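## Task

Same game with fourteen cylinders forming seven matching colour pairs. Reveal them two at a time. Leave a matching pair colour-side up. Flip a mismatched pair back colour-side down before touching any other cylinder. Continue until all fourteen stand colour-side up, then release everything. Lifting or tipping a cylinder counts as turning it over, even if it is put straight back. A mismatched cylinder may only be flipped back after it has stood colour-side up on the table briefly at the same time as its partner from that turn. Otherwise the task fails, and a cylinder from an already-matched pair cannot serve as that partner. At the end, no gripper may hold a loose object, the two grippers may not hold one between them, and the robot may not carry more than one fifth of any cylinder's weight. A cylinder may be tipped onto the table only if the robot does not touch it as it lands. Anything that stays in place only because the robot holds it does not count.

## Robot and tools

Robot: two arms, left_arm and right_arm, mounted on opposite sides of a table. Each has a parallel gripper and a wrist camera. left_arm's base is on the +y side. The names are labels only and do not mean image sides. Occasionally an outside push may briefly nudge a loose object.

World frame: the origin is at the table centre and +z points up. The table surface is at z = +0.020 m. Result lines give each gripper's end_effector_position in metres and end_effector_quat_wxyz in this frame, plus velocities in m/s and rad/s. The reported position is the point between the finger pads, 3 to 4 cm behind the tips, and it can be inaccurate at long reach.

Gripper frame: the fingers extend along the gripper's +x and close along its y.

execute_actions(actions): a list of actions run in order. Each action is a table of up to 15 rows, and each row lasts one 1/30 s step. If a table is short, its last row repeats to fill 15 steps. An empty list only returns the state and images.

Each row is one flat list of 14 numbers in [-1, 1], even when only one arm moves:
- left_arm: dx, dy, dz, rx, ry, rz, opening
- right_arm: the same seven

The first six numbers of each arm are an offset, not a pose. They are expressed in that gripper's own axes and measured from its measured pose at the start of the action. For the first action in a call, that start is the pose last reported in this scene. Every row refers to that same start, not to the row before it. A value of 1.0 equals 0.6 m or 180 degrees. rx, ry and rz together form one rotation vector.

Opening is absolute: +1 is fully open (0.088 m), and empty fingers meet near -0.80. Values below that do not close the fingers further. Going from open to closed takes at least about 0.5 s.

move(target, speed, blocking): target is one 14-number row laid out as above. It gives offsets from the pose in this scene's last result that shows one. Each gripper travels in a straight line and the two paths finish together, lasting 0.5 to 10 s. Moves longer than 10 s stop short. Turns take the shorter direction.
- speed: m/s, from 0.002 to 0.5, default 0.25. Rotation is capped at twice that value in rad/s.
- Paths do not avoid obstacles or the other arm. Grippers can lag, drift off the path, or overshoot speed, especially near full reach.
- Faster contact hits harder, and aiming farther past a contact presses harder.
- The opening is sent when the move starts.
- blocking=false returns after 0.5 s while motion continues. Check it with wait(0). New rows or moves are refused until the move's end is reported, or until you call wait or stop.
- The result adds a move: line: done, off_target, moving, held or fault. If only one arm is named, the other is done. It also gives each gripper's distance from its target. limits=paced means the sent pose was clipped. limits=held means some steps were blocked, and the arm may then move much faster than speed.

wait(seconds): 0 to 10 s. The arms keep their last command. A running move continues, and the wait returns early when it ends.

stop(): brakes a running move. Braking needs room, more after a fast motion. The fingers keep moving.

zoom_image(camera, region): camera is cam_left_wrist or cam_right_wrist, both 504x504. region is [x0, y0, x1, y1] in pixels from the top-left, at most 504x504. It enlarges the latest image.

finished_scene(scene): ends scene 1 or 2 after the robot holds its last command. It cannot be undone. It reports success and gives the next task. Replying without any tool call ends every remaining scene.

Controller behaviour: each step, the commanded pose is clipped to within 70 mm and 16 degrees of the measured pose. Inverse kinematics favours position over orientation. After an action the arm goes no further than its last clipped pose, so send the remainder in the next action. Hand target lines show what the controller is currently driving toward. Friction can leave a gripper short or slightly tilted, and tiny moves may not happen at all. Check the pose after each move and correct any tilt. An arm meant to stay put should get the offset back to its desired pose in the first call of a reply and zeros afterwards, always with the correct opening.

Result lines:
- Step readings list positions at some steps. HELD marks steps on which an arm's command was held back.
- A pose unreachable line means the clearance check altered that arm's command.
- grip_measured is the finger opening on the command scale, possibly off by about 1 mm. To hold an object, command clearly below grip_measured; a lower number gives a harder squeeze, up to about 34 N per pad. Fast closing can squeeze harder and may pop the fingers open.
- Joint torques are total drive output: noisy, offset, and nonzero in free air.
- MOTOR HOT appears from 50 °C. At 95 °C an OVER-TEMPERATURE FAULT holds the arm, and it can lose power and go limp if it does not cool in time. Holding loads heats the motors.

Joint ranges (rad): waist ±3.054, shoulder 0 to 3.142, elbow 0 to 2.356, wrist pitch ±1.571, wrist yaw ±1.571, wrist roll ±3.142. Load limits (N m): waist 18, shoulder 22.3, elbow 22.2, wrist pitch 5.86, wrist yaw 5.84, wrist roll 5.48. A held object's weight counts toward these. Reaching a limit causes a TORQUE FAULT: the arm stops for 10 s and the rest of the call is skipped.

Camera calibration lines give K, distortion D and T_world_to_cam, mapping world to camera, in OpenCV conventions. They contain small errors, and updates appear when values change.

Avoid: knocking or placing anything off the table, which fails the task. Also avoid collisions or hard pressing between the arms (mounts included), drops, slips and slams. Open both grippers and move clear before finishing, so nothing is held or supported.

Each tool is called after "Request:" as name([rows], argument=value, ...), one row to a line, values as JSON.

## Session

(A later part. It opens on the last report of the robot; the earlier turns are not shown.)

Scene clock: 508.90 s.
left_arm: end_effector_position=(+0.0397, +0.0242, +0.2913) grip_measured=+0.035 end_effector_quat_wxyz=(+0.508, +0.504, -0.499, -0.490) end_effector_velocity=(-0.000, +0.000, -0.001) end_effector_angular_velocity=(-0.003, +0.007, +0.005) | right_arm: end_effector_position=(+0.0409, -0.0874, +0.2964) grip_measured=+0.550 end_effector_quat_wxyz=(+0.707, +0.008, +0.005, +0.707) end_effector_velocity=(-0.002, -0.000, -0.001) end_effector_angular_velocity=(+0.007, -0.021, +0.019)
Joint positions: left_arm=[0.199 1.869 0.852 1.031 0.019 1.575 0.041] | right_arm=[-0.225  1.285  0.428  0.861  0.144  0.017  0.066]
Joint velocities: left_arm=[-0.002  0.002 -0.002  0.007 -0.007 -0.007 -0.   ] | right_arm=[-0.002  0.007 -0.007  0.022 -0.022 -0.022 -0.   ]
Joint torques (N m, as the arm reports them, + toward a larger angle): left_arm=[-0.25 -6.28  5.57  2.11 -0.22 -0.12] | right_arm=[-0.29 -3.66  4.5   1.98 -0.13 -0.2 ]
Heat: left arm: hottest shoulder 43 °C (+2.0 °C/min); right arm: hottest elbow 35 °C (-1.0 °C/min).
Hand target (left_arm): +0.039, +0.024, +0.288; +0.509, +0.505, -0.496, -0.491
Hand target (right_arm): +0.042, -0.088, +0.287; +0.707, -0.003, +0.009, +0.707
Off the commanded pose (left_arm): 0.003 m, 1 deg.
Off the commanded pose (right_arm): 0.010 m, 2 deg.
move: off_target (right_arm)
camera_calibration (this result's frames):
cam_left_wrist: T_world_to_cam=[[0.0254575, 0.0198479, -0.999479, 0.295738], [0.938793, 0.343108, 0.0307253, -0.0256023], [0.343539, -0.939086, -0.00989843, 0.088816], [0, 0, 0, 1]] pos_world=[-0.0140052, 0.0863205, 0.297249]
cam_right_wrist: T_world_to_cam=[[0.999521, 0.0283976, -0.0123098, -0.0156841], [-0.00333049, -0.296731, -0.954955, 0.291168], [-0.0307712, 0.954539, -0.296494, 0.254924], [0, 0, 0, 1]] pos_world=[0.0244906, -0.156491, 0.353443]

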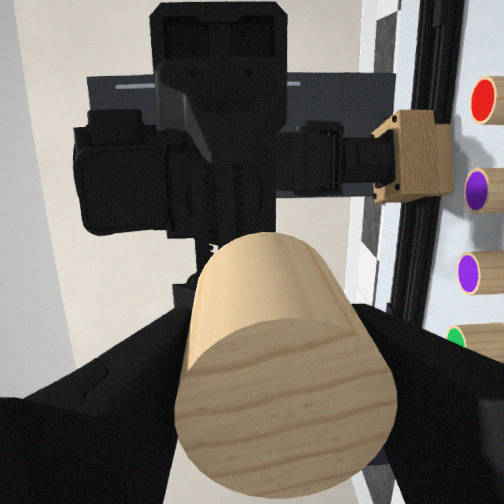

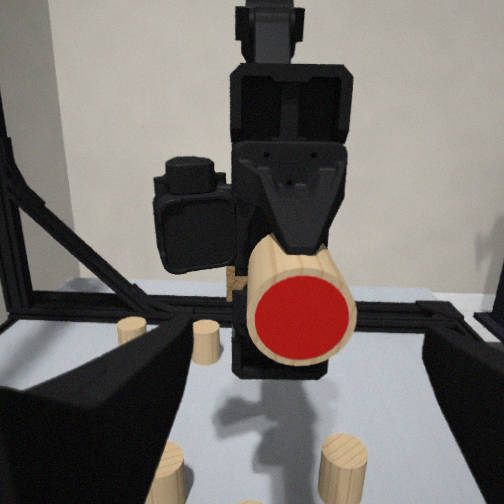

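Request:
move(target=[0,0,0,0,0,0,-0.25, 0.106,-0.002,0.001,0,0,0,0.55], speed=0.15)

Request:
move(target=[0,0,0,0,0,0,-0.25, 0,0,0,0,0,0,-0.25])

Request:
move(target=[0,0,0,0,0,0,0.6, 0,0,0,0,0,0,-0.25])

Request:
move(target=[-0.1,0,0,0,0,0,0.6, 0,0,0,-0.006,0,0,-0.25])

Request:
move(target=[-0.41,-0.228,0.133,0,0,-0.501,0.6, -0.392,0.212,-0.293,0,0.502,0,-0.25], speed=0.4)

Scene clock: 513.07 s.
left_arm: end_effector_position=(+0.0396, +0.0242, +0.2910) grip_measured=+0.033 end_effector_quat_wxyz=(+0.508, +0.504, -0.498, -0.490) end_effector_velocity=(-0.002, +0.001, -0.001) end_effector_angular_velocity=(+0.007, +0.008, -0.010) | right_arm: end_effector_position=(+0.0416, -0.0273, +0.2968) grip_measured=+0.550 end_effector_quat_wxyz=(+0.707, +0.007, +0.005, +0.707) end_effector_velocity=(-0.002, +0.001, -0.002) end_effector_angular_velocity=(-0.007, +0.006, +0.020)
Joint positions: left_arm=[0.198 1.87  0.851 1.032 0.019 1.575 0.041] | right_arm=[-0.258  1.542  0.636  0.908  0.111  0.017  0.066]
Joint velocities: left_arm=[-0.002 -0.002 -0.002 -0.007  0.007 -0.007 -0.   ] | right_arm=[-0.002  0.002  0.002 -0.007 -0.022  0.007  0.   ]
Joint torques (N m, as the arm reports them, + toward a larger angle): left_arm=[ 0.08 -7.04  6.13  1.72  0.03 -0.04] | right_arm=[-0.28 -5.27  7.61  1.98 -0.13  0.  ]
Heat: left arm: hottest shoulder 43 °C (+1.0 °C/min); right arm: hottest elbow 35 °C (-1.0 °C/min).
Hand target (left_arm): +0.040, +0.024, +0.291; +0.508, +0.504, -0.499, -0.490
Hand target (right_arm): +0.042, -0.024, +0.297; +0.707, +0.007, +0.005, +0.707
Off the commanded pose (left_arm): 0.000 m, 0 deg.
Off the commanded pose (right_arm): 0.004 m, 0 deg.
move: done
camera_calibration (this result's frames):
cam_left_wrist: T_world_to_cam=[[0.0254367, 0.0202287, -0.999472, 0.295382], [0.938794, 0.343096, 0.0308365, -0.0255011], [0.343539, -0.939082, -0.0102633, 0.0889673], [0, 0, 0, 1]] pos_world=[-0.014137, 0.0863218, 0.296926]
cam_right_wrist: T_world_to_cam=[[0.999529, 0.0283783, -0.0116772, -0.0182216], [-0.00268588, -0.298164, -0.954511, 0.309139], [-0.0305691, 0.954093, -0.297947, 0.198104], [0, 0, 0, 1]] pos_world=[0.0250992, -0.0963191, 0.353888]

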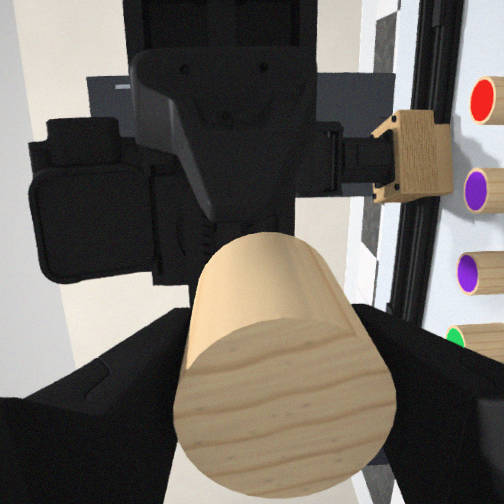

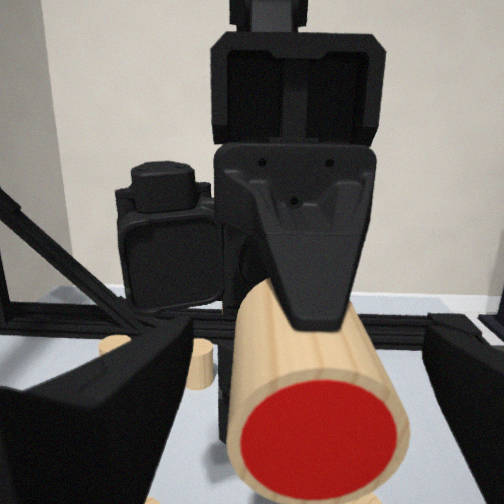

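Scene clock: 513.57 s.
left_arm: end_effector_position=(+0.0399, +0.0242, +0.2909) grip_measured=+0.033 end_effector_quat_wxyz=(+0.508, +0.504, -0.498, -0.490) end_effector_velocity=(-0.000, +0.001, -0.003) end_effector_angular_velocity=(+0.012, +0.023, +0.005) | right_arm: end_effector_position=(+0.0412, -0.0273, +0.2967) grip_measured=+0.025 end_effector_quat_wxyz=(+0.707, +0.006, +0.005, +0.707) end_effector_velocity=(-0.000, +0.000, +0.004) end_effector_angular_velocity=(+0.012, -0.006, +0.005)
Joint positions: left_arm=[0.199 1.87  0.851 1.031 0.018 1.575 0.041] | right_arm=[-0.257  1.543  0.636  0.909  0.11   0.015  0.04 ]
Joint velocities: left_arm=[-0.002 -0.002 -0.007 -0.007 -0.007 -0.022 -0.   ] | right_arm=[-0.002 -0.002  0.002  0.007 -0.007 -0.007 -0.   ]
Joint torques (N m, as the arm reports them, + toward a larger angle): left_arm=[ 0.   -6.93  5.94  1.74  0.03 -0.07] | right_arm=[ 0.03 -6.44  6.05  1.82  0.05  0.02]
Heat: left arm: hottest shoulder 43 °C (+1.0 °C/min); right arm: hottest elbow 35 °C (-1.0 °C/min).
Hand target (left_arm): +0.040, +0.024, +0.291; +0.508, +0.504, -0.498, -0.490
Hand target (right_arm): +0.042, -0.027, +0.297; +0.707, +0.007, +0.005, +0.707
Off the commanded pose (left_arm): 0.000 m, 0 deg.
Off the commanded pose (right_arm): 0.000 m, 0 deg.
move: done
camera_calibration (this result's frames):
cam_left_wrist: T_world_to_cam=[[0.0257689, 0.0206476, -0.999455, 0.295263], [0.938388, 0.344162, 0.0313044, -0.0259323], [0.344621, -0.938683, -0.0105067, 0.0888881], [0, 0, 0, 1]] pos_world=[-0.0139067, 0.0862662, 0.296848]
cam_right_wrist: T_world_to_cam=[[0.999497, 0.0299009, -0.0105307, -0.018181], [-0.00113683, -0.298166, -0.954513, 0.309014], [-0.0316807, 0.954046, -0.297982, 0.1981], [0, 0, 0, 1]] pos_world=[0.0247991, -0.0963149, 0.353796]

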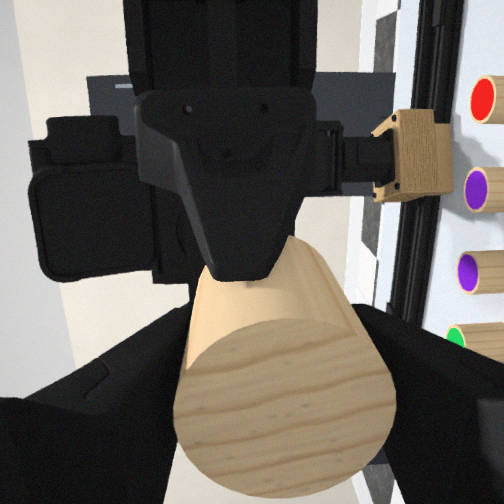

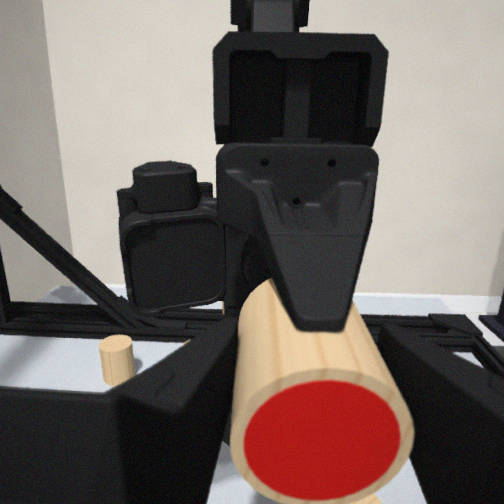

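Scene clock: 514.23 s.
left_arm: end_effector_position=(+0.0399, +0.0242, +0.2909) grip_measured=+0.598 end_effector_quat_wxyz=(+0.508, +0.504, -0.498, -0.490) end_effector_velocity=(-0.002, -0.001, -0.002) end_effector_angular_velocity=(+0.007, +0.008, -0.000) | right_arm: end_effector_position=(+0.0412, -0.0273, +0.2967) grip_measured=+0.024 end_effector_quat_wxyz=(+0.707, +0.006, +0.005, +0.707) end_effector_velocity=(+0.002, -0.001, -0.002) end_effector_angular_velocity=(-0.007, -0.008, -0.010)
Joint positions: left_arm=[0.199 1.87  0.851 1.031 0.018 1.575 0.068] | right_arm=[-0.257  1.543  0.636  0.909  0.11   0.015  0.04 ]
Joint velocities: left_arm=[-0.007  0.002  0.002 -0.007 -0.007 -0.007  0.001] | right_arm=[-0.002 -0.002 -0.002 -0.007  0.007 -0.007 -0.   ]
Joint torques (N m, as the arm reports them, + toward a larger angle): left_arm=[-0.06 -6.98  5.95  1.76 -0.01 -0.04] | right_arm=[ 0.04 -6.38  6.09  1.84  0.   -0.02]
Heat: left arm: hottest shoulder 43 °C (+1.0 °C/min); right arm: hottest elbow 35 °C (-1.0 °C/min).
Hand target (left_arm): +0.040, +0.024, +0.291; +0.508, +0.504, -0.498, -0.490
Hand target (right_arm): +0.041, -0.027, +0.297; +0.707, +0.006, +0.005, +0.707
Off the commanded pose (left_arm): 0.000 m, 0 deg.
Off the commanded pose (right_arm): 0.000 m, 0 deg.
move: done
camera_calibration (this result's frames):
cam_left_wrist: T_world_to_cam=[[0.0257689, 0.0206476, -0.999455, 0.295263], [0.938388, 0.344162, 0.0313044, -0.0259323], [0.344621, -0.938683, -0.0105067, 0.0888881], [0, 0, 0, 1]] pos_world=[-0.0139067, 0.0862662, 0.296848]
cam_right_wrist: T_world_to_cam=[[0.999497, 0.0299009, -0.0105307, -0.018181], [-0.00113683, -0.298166, -0.954513, 0.309014], [-0.0316807, 0.954046, -0.297982, 0.1981], [0, 0, 0, 1]] pos_world=[0.0247991, -0.0963149, 0.353796]

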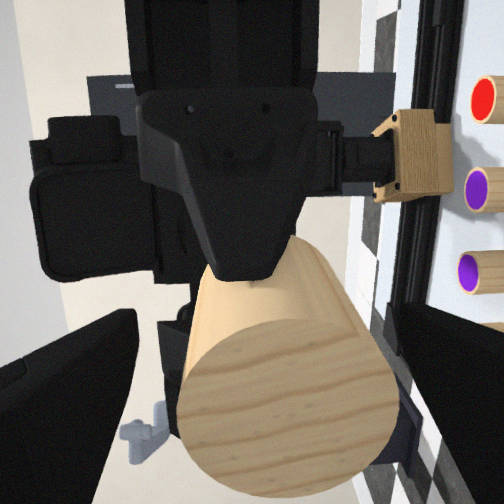

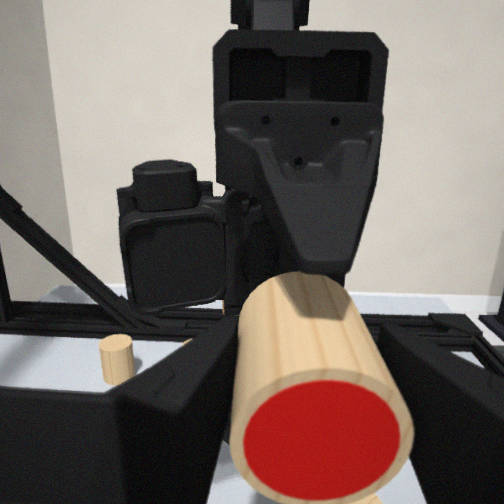

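Scene clock: 515.13 s.
left_arm: end_effector_position=(+0.0374, +0.0818, +0.2873) grip_measured=+0.600 end_effector_quat_wxyz=(+0.506, +0.506, -0.496, -0.492) end_effector_velocity=(-0.000, +0.004, -0.003) end_effector_angular_velocity=(+0.012, +0.008, +0.005) | right_arm: end_effector_position=(+0.0412, -0.0273, +0.2967) grip_measured=+0.024 end_effector_quat_wxyz=(+0.707, +0.002, +0.000, +0.707) end_effector_velocity=(-0.000, -0.000, -0.007) end_effector_angular_velocity=(-0.027, -0.010, +0.005)
Joint positions: left_arm=[0.199 1.694 0.608 1.089 0.018 1.575 0.068] | right_arm=[-0.257  1.543  0.636  0.909  0.11   0.003  0.04 ]
Joint velocities: left_arm=[-0.002 -0.012 -0.017 -0.007 -0.007 -0.007 -0.   ] | right_arm=[-0.002  0.002 -0.002 -0.022 -0.007 -0.007 -0.   ]
Joint torques (N m, as the arm reports them, + toward a larger angle): left_arm=[ 0.16 -6.64  5.18  2.01  0.05 -0.05] | right_arm=[ 0.07 -6.44  6.05  1.84  0.   -0.2 ]
Heat: left arm: hottest shoulder 43 °C (+1.0 °C/min); right arm: hottest elbow 35 °C (-1.0 °C/min).
Hand target (left_arm): +0.038, +0.084, +0.290; +0.508, +0.504, -0.498, -0.490
Hand target (right_arm): +0.041, -0.027, +0.297; +0.707, -0.000, -0.002, +0.707
Off the commanded pose (left_arm): 0.004 m, 0 deg.
Off the commanded pose (right_arm): 0.000 m, 0 deg.
move: done
camera_calibration (this result's frames):
cam_left_wrist: T_world_to_cam=[[0.0254175, 0.0290273, -0.999255, 0.289812], [0.9384, 0.343889, 0.0338591, -0.0440931], [0.344616, -0.938561, -0.0184984, 0.146052], [0, 0, 0, 1]] pos_world=[-0.0163211, 0.143829, 0.293791]
cam_right_wrist: T_world_to_cam=[[0.999552, 0.029873, 0.00167114, -0.0218041], [0.0105066, -0.298157, -0.954459, 0.308518], [-0.0280143, 0.954049, -0.298337, 0.198054], [0, 0, 0, 1]] pos_world=[0.0241012, -0.096315, 0.353591]

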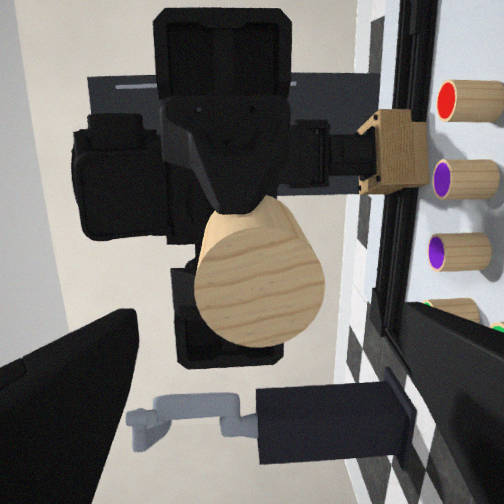

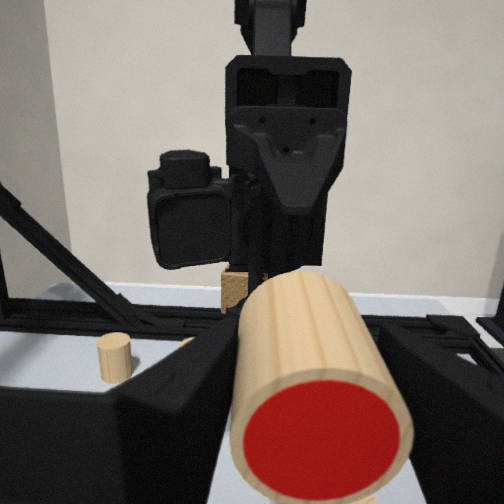

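Scene clock: 517.60 s.
left_arm: end_effector_position=(-0.0468, +0.3262, +0.1479) grip_measured=+0.600 end_effector_quat_wxyz=(+0.011, +0.708, +0.011, -0.706) end_effector_velocity=(-0.001, +0.003, -0.001) end_effector_angular_velocity=(+0.014, +0.003, -0.010) | right_arm: end_effector_position=(-0.0823, -0.2633, +0.1198) grip_measured=+0.023 end_effector_quat_wxyz=(+0.501, -0.500, +0.500, +0.498) end_effector_velocity=(-0.001, +0.001, -0.002) end_effector_angular_velocity=(-0.007, +0.004, +0.005)
Joint positions: left_arm=[-0.186  1.408  0.727 -0.891 -0.003  1.197  0.068] | right_arm=[ 0.312  1.577  0.867 -0.863  0.002  0.683  0.04 ]
Joint velocities: left_arm=[-0.002  0.002 -0.002 -0.007  0.007  0.007 -0.   ] | right_arm=[-0.002  0.012  0.002  0.007 -0.007 -0.007 -0.   ]
Joint torques (N m, as the arm reports them, + toward a larger angle): left_arm=[-0.31 -2.91  6.44  0.02  0.23 -0.09] | right_arm=[ 0.34 -4.92  6.54 -0.11 -0.1   0.2 ]
Heat: left arm: hottest shoulder 42 °C (+0.0 °C/min); right arm: hottest elbow 35 °C (-1.0 °C/min).
Hand target (left_arm): -0.049, +0.325, +0.149; +0.010, +0.706, +0.012, -0.708
Hand target (right_arm): -0.085, -0.262, +0.120; +0.501, -0.500, +0.502, +0.497
Off the commanded pose (left_arm): 0.002 m, 0 deg.
Off the commanded pose (right_arm): 0.004 m, 0 deg.
move: done
camera_calibration (this result's frames):
cam_left_wrist: T_world_to_cam=[[-0.00908603, 0.999431, 0.0324784, -0.325172], [0.946089, -0.00192467, 0.3239, 0.0259266], [0.323779, 0.0336705, -0.945534, 0.220823], [0, 0, 0, 1]] pos_world=[-0.0989813, 0.317602, 0.210959]
cam_right_wrist: T_world_to_cam=[[0.999674, 0.0024327, -0.025414, 0.105055], [0.00997215, -0.953578, 0.300981, -0.252351], [-0.0235021, -0.301136, -0.953292, 0.115361], [0, 0, 0, 1]] pos_world=[-0.0997927, -0.206152, 0.188595]

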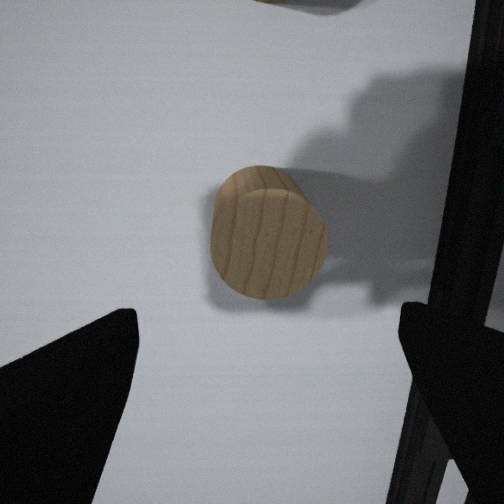

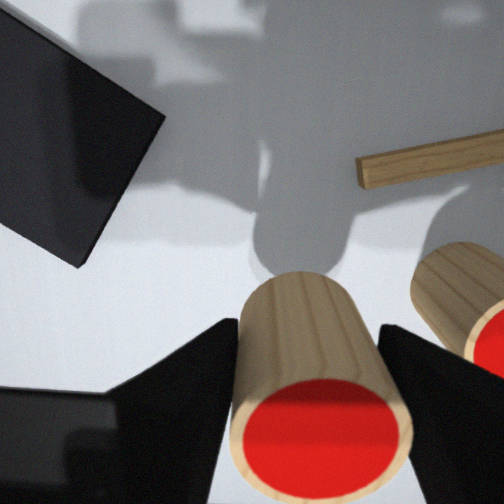

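Request:
execute_actions(actions=[])

Scene clock: 534.23 s.
left_arm: end_effector_position=(-0.0469, +0.3264, +0.1478) grip_measured=+0.600 end_effector_quat_wxyz=(+0.010, +0.708, +0.011, -0.706) end_effector_velocity=(+0.001, +0.002, -0.000) end_effector_angular_velocity=(+0.004, -0.009, +0.005) | right_arm: end_effector_position=(-0.0825, -0.2634, +0.1196) grip_measured=+0.022 end_effector_quat_wxyz=(+0.501, -0.501, +0.500, +0.498) end_effector_velocity=(+0.004, +0.000, +0.000) end_effector_angular_velocity=(-0.001, -0.010, +0.000)
Joint positions: left_arm=[-0.186  1.409  0.728 -0.892 -0.002  1.197  0.068] | right_arm=[ 0.313  1.578  0.868 -0.864  0.002  0.684  0.04 ]
Joint velocities: left_arm=[-0.002 -0.002 -0.002 -0.007 -0.007 -0.007 -0.   ] | right_arm=[-0.007 -0.002 -0.002 -0.007  0.007 -0.007 -0.   ]
Joint torques (N m, as the arm reports them, + toward a larger angle): left_arm=[-0.28 -2.84  6.63  0.04  0.25 -0.1 ] | right_arm=[ 0.26 -4.75  6.44 -0.06 -0.09  0.15]
Heat: left arm: hottest shoulder 39 °C (-3.0 °C/min); right arm: hottest elbow 35 °C (+0.0 °C/min).
Hand target (left_arm): -0.049, +0.325, +0.149; +0.010, +0.706, +0.012, -0.708
Hand target (right_arm): -0.085, -0.262, +0.120; +0.501, -0.500, +0.502, +0.497
Off the commanded pose (left_arm): 0.002 m, 0 deg.
Off the commanded pose (right_arm): 0.004 m, 0 deg.
camera_calibration (this result's frames):
cam_left_wrist: T_world_to_cam=[[-0.00907633, 0.999387, 0.033814, -0.325506], [0.946197, -0.00235507, 0.323582, 0.0262797], [0.323464, 0.0349317, -0.945596, 0.220399], [0, 0, 0, 1]] pos_world=[-0.0991112, 0.317669, 0.210911]
cam_right_wrist: T_world_to_cam=[[0.999684, 0.00200669, -0.0250489, 0.105047], [0.00949457, -0.95308, 0.302569, -0.252533], [-0.0232665, -0.302712, -0.952798, 0.114694], [0, 0, 0, 1]] pos_world=[-0.0999474, -0.206176, 0.188321]

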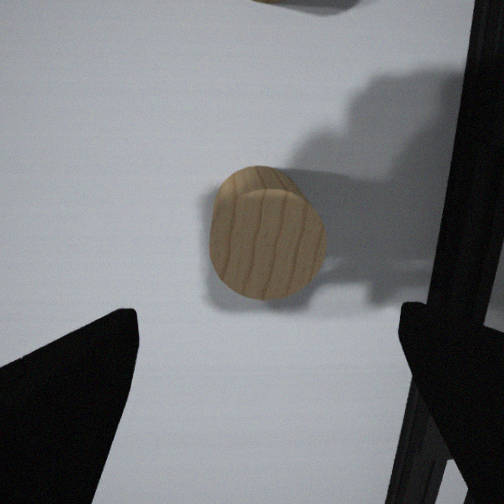

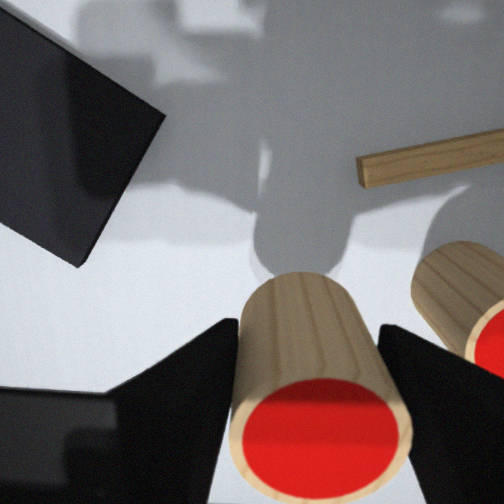

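Request:
move(target=[0.128,-0.006,0.015,0,0,0,0.5, 0.076,0.006,0,0,0,0,-0.25], speed=0.1)

Request:
move(target=[0,0,0,0,0,0,0.5, 0,0,0,0,0,0,0.45])

Request:
move(target=[0,0,0,0,0,0,-0.25, -0.1,0,0,0,0,0,0.45])

Request:
move(target=[-0.15,0,0,0,0,0,-0.25, -0.255,-0.21,0.292,0,-0.494,0,0.55], speed=0.4)

Request:
move(target=[-0.222,0.515,-0.145,0,0,0.505,-0.25, 0,0,0,0,0,0,0.55], speed=0.4)

Scene clock: 538.17 s.
left_arm: end_effector_position=(-0.0555, +0.3278, +0.0734) grip_measured=+0.500 end_effector_quat_wxyz=(+0.012, +0.707, +0.008, -0.707) end_effector_velocity=(+0.000, +0.002, -0.002) end_effector_angular_velocity=(-0.000, -0.008, +0.000) | right_arm: end_effector_position=(-0.0881, -0.2597, +0.0788) grip_measured=+0.021 end_effector_quat_wxyz=(+0.501, -0.495, +0.499, +0.505) end_effector_velocity=(+0.002, -0.002, -0.001) end_effector_angular_velocity=(-0.014, -0.002, +0.015)
Joint positions: left_arm=[-0.228  1.624  0.56  -0.501 -0.002  1.156  0.064] | right_arm=[ 0.321  1.681  0.786 -0.661  0.001  0.689  0.04 ]
Joint velocities: left_arm=[-0.007  0.002 -0.007  0.007 -0.007 -0.007  0.   ] | right_arm=[-0.007  0.002 -0.002 -0.007 -0.007 -0.022 -0.   ]
Joint torques (N m, as the arm reports them, + toward a larger angle): left_arm=[-0.37 -3.27  3.84  0.45  0.05 -0.1 ] | right_arm=[ 0.29 -4.76  3.19  0.34  0.04  0.16]
Heat: left arm: hottest shoulder 39 °C (-3.0 °C/min); right arm: hottest elbow 35 °C (+0.0 °C/min).
Hand target (left_arm): -0.055, +0.330, +0.071; +0.010, +0.708, +0.011, -0.706
Hand target (right_arm): -0.086, -0.264, +0.074; +0.501, -0.501, +0.500, +0.498
Off the commanded pose (left_arm): 0.003 m, 0 deg.
Off the commanded pose (right_arm): 0.007 m, 1 deg.
move: done
camera_calibration (this result's frames):
cam_left_wrist: T_world_to_cam=[[-0.00784795, 0.999614, 0.0266616, -0.324031], [0.947098, -0.00112453, 0.320943, 0.0583409], [0.320849, 0.0277699, -0.946723, 0.155023], [0, 0, 0, 1]] pos_world=[-0.107537, 0.319666, 0.136679]
cam_right_wrist: T_world_to_cam=[[0.999293, 0.00588223, -0.0371327, 0.111609], [0.0163672, -0.957242, 0.288827, -0.235995], [-0.0338461, -0.28923, -0.956661, 0.0796456], [0, 0, 0, 1]] pos_world=[-0.104972, -0.203525, 0.1485]

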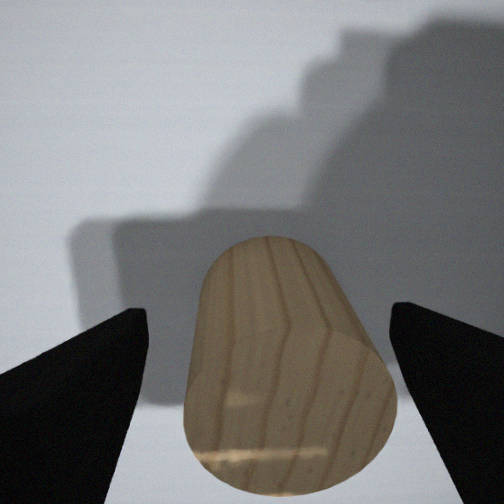

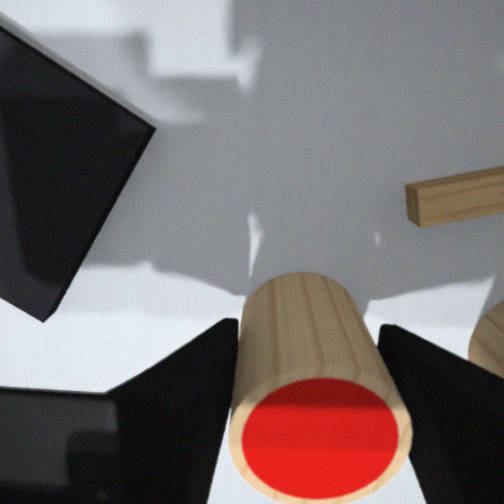

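Scene clock: 538.80 s.
left_arm: end_effector_position=(-0.0555, +0.3279, +0.0733) grip_measured=+0.500 end_effector_quat_wxyz=(+0.012, +0.707, +0.009, -0.707) end_effector_velocity=(+0.003, -0.000, -0.000) end_effector_angular_velocity=(-0.001, -0.023, -0.010) | right_arm: end_effector_position=(-0.0881, -0.2597, +0.0788) grip_measured=+0.448 end_effector_quat_wxyz=(+0.501, -0.495, +0.499, +0.505) end_effector_velocity=(+0.002, -0.002, -0.001) end_effector_angular_velocity=(-0.005, -0.013, -0.005)
Joint positions: left_arm=[-0.228  1.625  0.56  -0.501 -0.002  1.156  0.064] | right_arm=[ 0.321  1.681  0.786 -0.661  0.001  0.689  0.061]
Joint velocities: left_arm=[-0.002  0.002  0.002 -0.007 -0.022  0.007 -0.   ] | right_arm=[ 0.002  0.002 -0.002 -0.007  0.007  0.007  0.001]
Joint torques (N m, as the arm reports them, + toward a larger angle): left_arm=[-0.01 -3.81  4.46  0.25  0.05 -0.02] | right_arm=[ 0.08 -6.06  4.52  0.13  0.03 -0.01]
Heat: left arm: hottest shoulder 39 °C (-3.0 °C/min); right arm: hottest elbow 35 °C (+0.0 °C/min).
Hand target (left_arm): -0.056, +0.328, +0.073; +0.012, +0.707, +0.009, -0.707
Hand target (right_arm): -0.088, -0.260, +0.079; +0.501, -0.495, +0.499, +0.505
Off the commanded pose (left_arm): 0.000 m, 0 deg.
Off the commanded pose (right_arm): 0.000 m, 0 deg.
move: done
camera_calibration (this result's frames):
cam_left_wrist: T_world_to_cam=[[-0.00785179, 0.999604, 0.0270139, -0.324101], [0.947052, -0.00123803, 0.321078, 0.0583696], [0.320985, 0.0281046, -0.946667, 0.154842], [0, 0, 0, 1]] pos_world=[-0.107526, 0.319693, 0.136598]
cam_right_wrist: T_world_to_cam=[[0.999293, 0.00588223, -0.0371327, 0.111609], [0.0163672, -0.957242, 0.288827, -0.235995], [-0.0338461, -0.28923, -0.956661, 0.0796456], [0, 0, 0, 1]] pos_world=[-0.104972, -0.203525, 0.1485]

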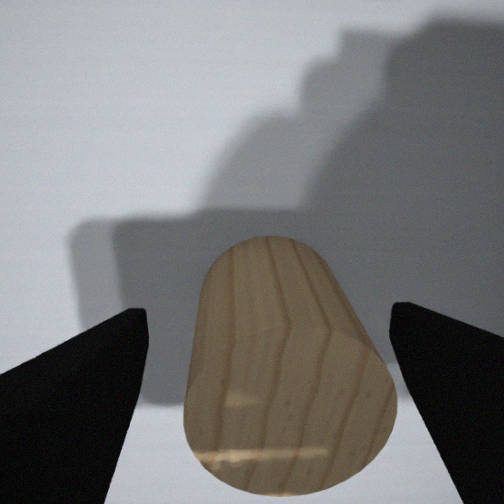

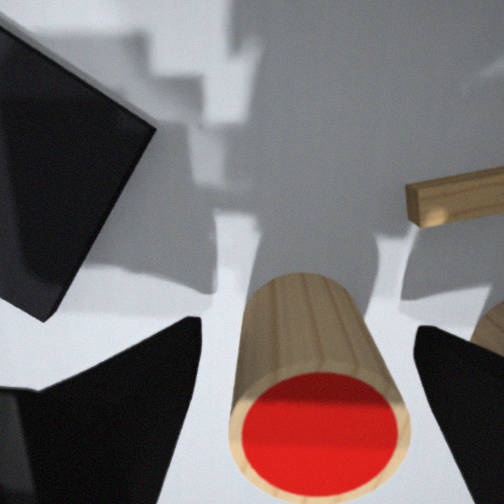

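Scene clock: 539.67 s.
left_arm: end_effector_position=(-0.0555, +0.3280, +0.0733) grip_measured=+0.034 end_effector_quat_wxyz=(+0.012, +0.707, +0.009, -0.707) end_effector_velocity=(-0.001, -0.001, +0.001) end_effector_angular_velocity=(-0.014, -0.002, -0.015) | right_arm: end_effector_position=(-0.0856, -0.2627, +0.1340) grip_measured=+0.450 end_effector_quat_wxyz=(+0.500, -0.501, +0.499, +0.499) end_effector_velocity=(-0.001, -0.004, +0.002) end_effector_angular_velocity=(-0.023, +0.009, +0.005)
Joint positions: left_arm=[-0.228  1.625  0.56  -0.502 -0.002  1.156  0.041] | right_arm=[ 0.321  1.56   0.913 -0.925  0.001  0.689  0.061]
Joint velocities: left_arm=[-0.007 -0.007 -0.002  0.007 -0.007  0.007 -0.   ] | right_arm=[-0.002 -0.002  0.007 -0.022 -0.022 -0.007 -0.   ]
Joint torques (N m, as the arm reports them, + toward a larger angle): left_arm=[-0.15 -3.88  4.38  0.3   0.04 -0.01] | right_arm=[ 0.07 -6.63  6.67 -0.12  0.03 -0.01]
Heat: left arm: hottest shoulder 39 °C (-3.0 °C/min); right arm: hottest elbow 35 °C (+0.0 °C/min).
Hand target (left_arm): -0.056, +0.328, +0.073; +0.012, +0.707, +0.008, -0.707
Hand target (right_arm): -0.088, -0.260, +0.139; +0.501, -0.495, +0.499, +0.505
Off the commanded pose (left_arm): 0.000 m, 0 deg.
Off the commanded pose (right_arm): 0.006 m, 1 deg.
move: done
camera_calibration (this result's frames):
cam_left_wrist: T_world_to_cam=[[-0.00785569, 0.999595, 0.0273662, -0.324201], [0.947006, -0.00135157, 0.321214, 0.058365], [0.32112, 0.0284393, -0.946611, 0.154723], [0, 0, 0, 1]] pos_world=[-0.107503, 0.319748, 0.136587]
cam_right_wrist: T_world_to_cam=[[0.999626, 0.00547766, -0.0267794, 0.109714], [0.0132906, -0.953507, 0.301077, -0.255805], [-0.0238851, -0.30132, -0.953224, 0.128872], [0, 0, 0, 1]] pos_world=[-0.103195, -0.205681, 0.202799]

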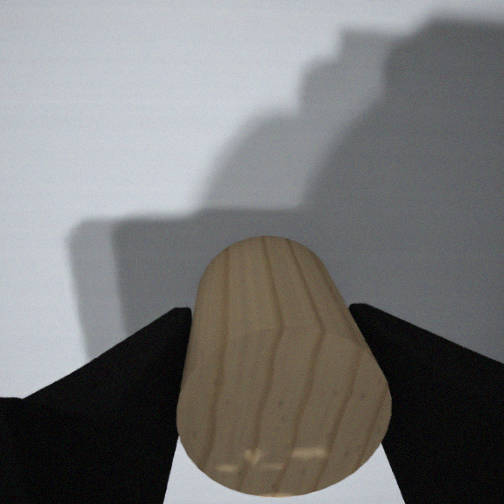

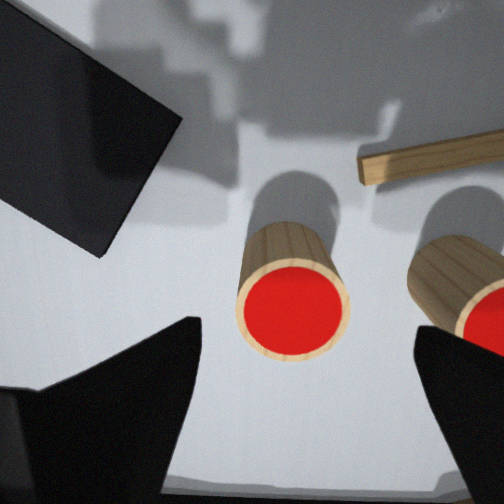

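Scene clock: 542.20 s.
left_arm: end_effector_position=(-0.0545, +0.3309, +0.1589) grip_measured=+0.033 end_effector_quat_wxyz=(+0.006, +0.709, +0.014, -0.705) end_effector_velocity=(+0.001, +0.002, +0.001) end_effector_angular_velocity=(-0.001, -0.008, +0.019) | right_arm: end_effector_position=(+0.0376, -0.0858, +0.2966) grip_measured=+0.550 end_effector_quat_wxyz=(+0.705, +0.005, +0.004, +0.710) end_effector_velocity=(-0.001, -0.000, -0.001) end_effector_angular_velocity=(+0.007, -0.006, +0.015)
Joint positions: left_arm=[-0.229  1.391  0.761 -0.954 -0.002  1.156  0.041] | right_arm=[-0.216  1.292  0.435  0.859  0.145  0.012  0.066]
Joint velocities: left_arm=[-0.002 -0.007 -0.002 -0.007 -0.007 -0.022 -0.   ] | right_arm=[-0.007  0.007 -0.007  0.022 -0.022 -0.007 -0.   ]
Joint torques (N m, as the arm reports them, + toward a larger angle): left_arm=[-0.3  -4.33  6.81 -0.04  0.06 -0.05] | right_arm=[-0.04 -3.64  4.47  1.99 -0.07 -0.18]
Heat: left arm: hottest shoulder 39 °C (-3.0 °C/min); right arm: hottest elbow 35 °C (+0.0 °C/min).
Hand target (left_arm): -0.056, +0.328, +0.163; +0.012, +0.707, +0.009, -0.707
Hand target (right_arm): +0.038, -0.087, +0.288; +0.704, -0.006, +0.008, +0.710
Off the commanded pose (left_arm): 0.005 m, 1 deg.
Off the commanded pose (right_arm): 0.010 m, 2 deg.
move: off_target (right_arm)
camera_calibration (this result's frames):
cam_left_wrist: T_world_to_cam=[[-0.00732097, 0.999039, 0.0432144, -0.331804], [0.94491, -0.00723117, 0.327249, 0.0307868], [0.327247, 0.0432295, -0.943949, 0.230292], [0, 0, 0, 1]] pos_world=[-0.106882, 0.321752, 0.221647]
cam_right_wrist: T_world_to_cam=[[0.999324, 0.0359912, -0.00751715, -0.0131551], [0.00357207, -0.298518, -0.954397, 0.291239], [-0.0365939, 0.953725, -0.298444, 0.254094], [0, 0, 0, 1]] pos_world=[0.0214042, -0.154923, 0.353692]

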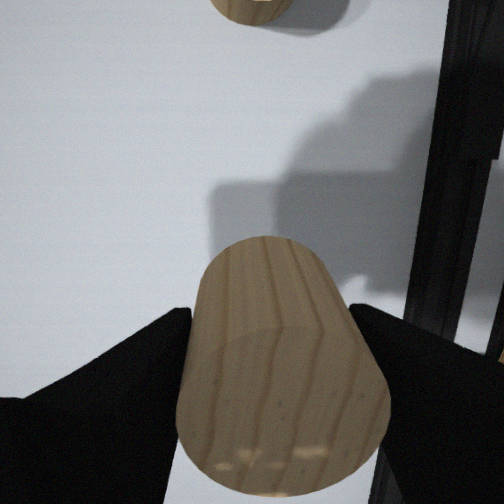

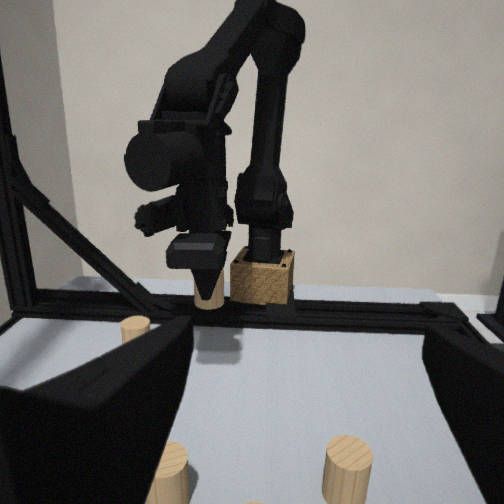

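Scene clock: 544.83 s.
left_arm: end_effector_position=(+0.0385, +0.0262, +0.2884) grip_measured=+0.033 end_effector_quat_wxyz=(+0.502, +0.510, -0.496, -0.491) end_effector_velocity=(-0.000, -0.001, -0.005) end_effector_angular_velocity=(+0.008, -0.007, +0.005) | right_arm: end_effector_position=(+0.0376, -0.0857, +0.2965) grip_measured=+0.550 end_effector_quat_wxyz=(+0.705, +0.005, +0.004, +0.710) end_effector_velocity=(-0.002, -0.000, -0.003) end_effector_angular_velocity=(-0.012, -0.009, +0.020)
Joint positions: left_arm=[0.195 1.862 0.843 1.016 0.013 1.584 0.041] | right_arm=[-0.216  1.292  0.435  0.859  0.145  0.012  0.066]
Joint velocities: left_arm=[-0.002  0.012 -0.002  0.007 -0.007  0.007 -0.   ] | right_arm=[-0.002  0.002 -0.002 -0.007 -0.022 -0.007 -0.   ]
Joint torques (N m, as the arm reports them, + toward a larger angle): left_arm=[ 0.18 -6.22  7.31  2.11  0.22  0.04] | right_arm=[ 0.07 -4.66  6.27  1.83  0.01 -0.01]
Heat: left arm: hottest shoulder 39 °C (-3.0 °C/min); right arm: hottest elbow 35 °C (+0.0 °C/min).
Hand target (left_arm): +0.039, +0.024, +0.291; +0.503, +0.507, -0.501, -0.489
Hand target (right_arm): +0.038, -0.086, +0.297; +0.705, +0.005, +0.004, +0.710
Off the commanded pose (left_arm): 0.004 m, 1 deg.
Off the commanded pose (right_arm): 0.000 m, 0 deg.
move: done
camera_calibration (this result's frames):
cam_left_wrist: T_world_to_cam=[[0.0335277, 0.0353473, -0.998813, 0.291941], [0.937819, 0.344367, 0.0436672, -0.0287639], [0.345502, -0.938169, -0.0216035, 0.0943598], [0, 0, 0, 1]] pos_world=[-0.0154143, 0.0881115, 0.294889]
cam_right_wrist: T_world_to_cam=[[0.999324, 0.0359912, -0.00751715, -0.0131507], [0.00357207, -0.298518, -0.954397, 0.291202], [-0.0365939, 0.953725, -0.298444, 0.25404], [0, 0, 0, 1]] pos_world=[0.0213979, -0.154882, 0.353641]

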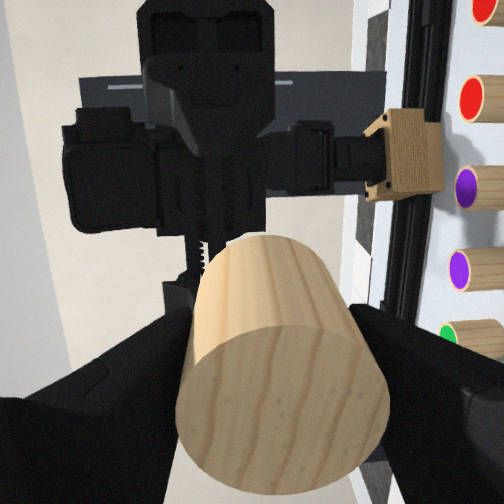

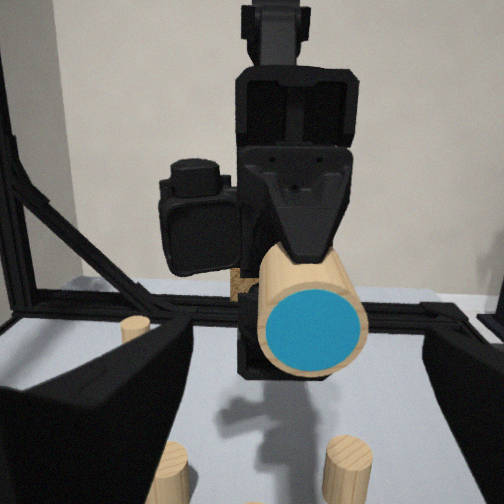

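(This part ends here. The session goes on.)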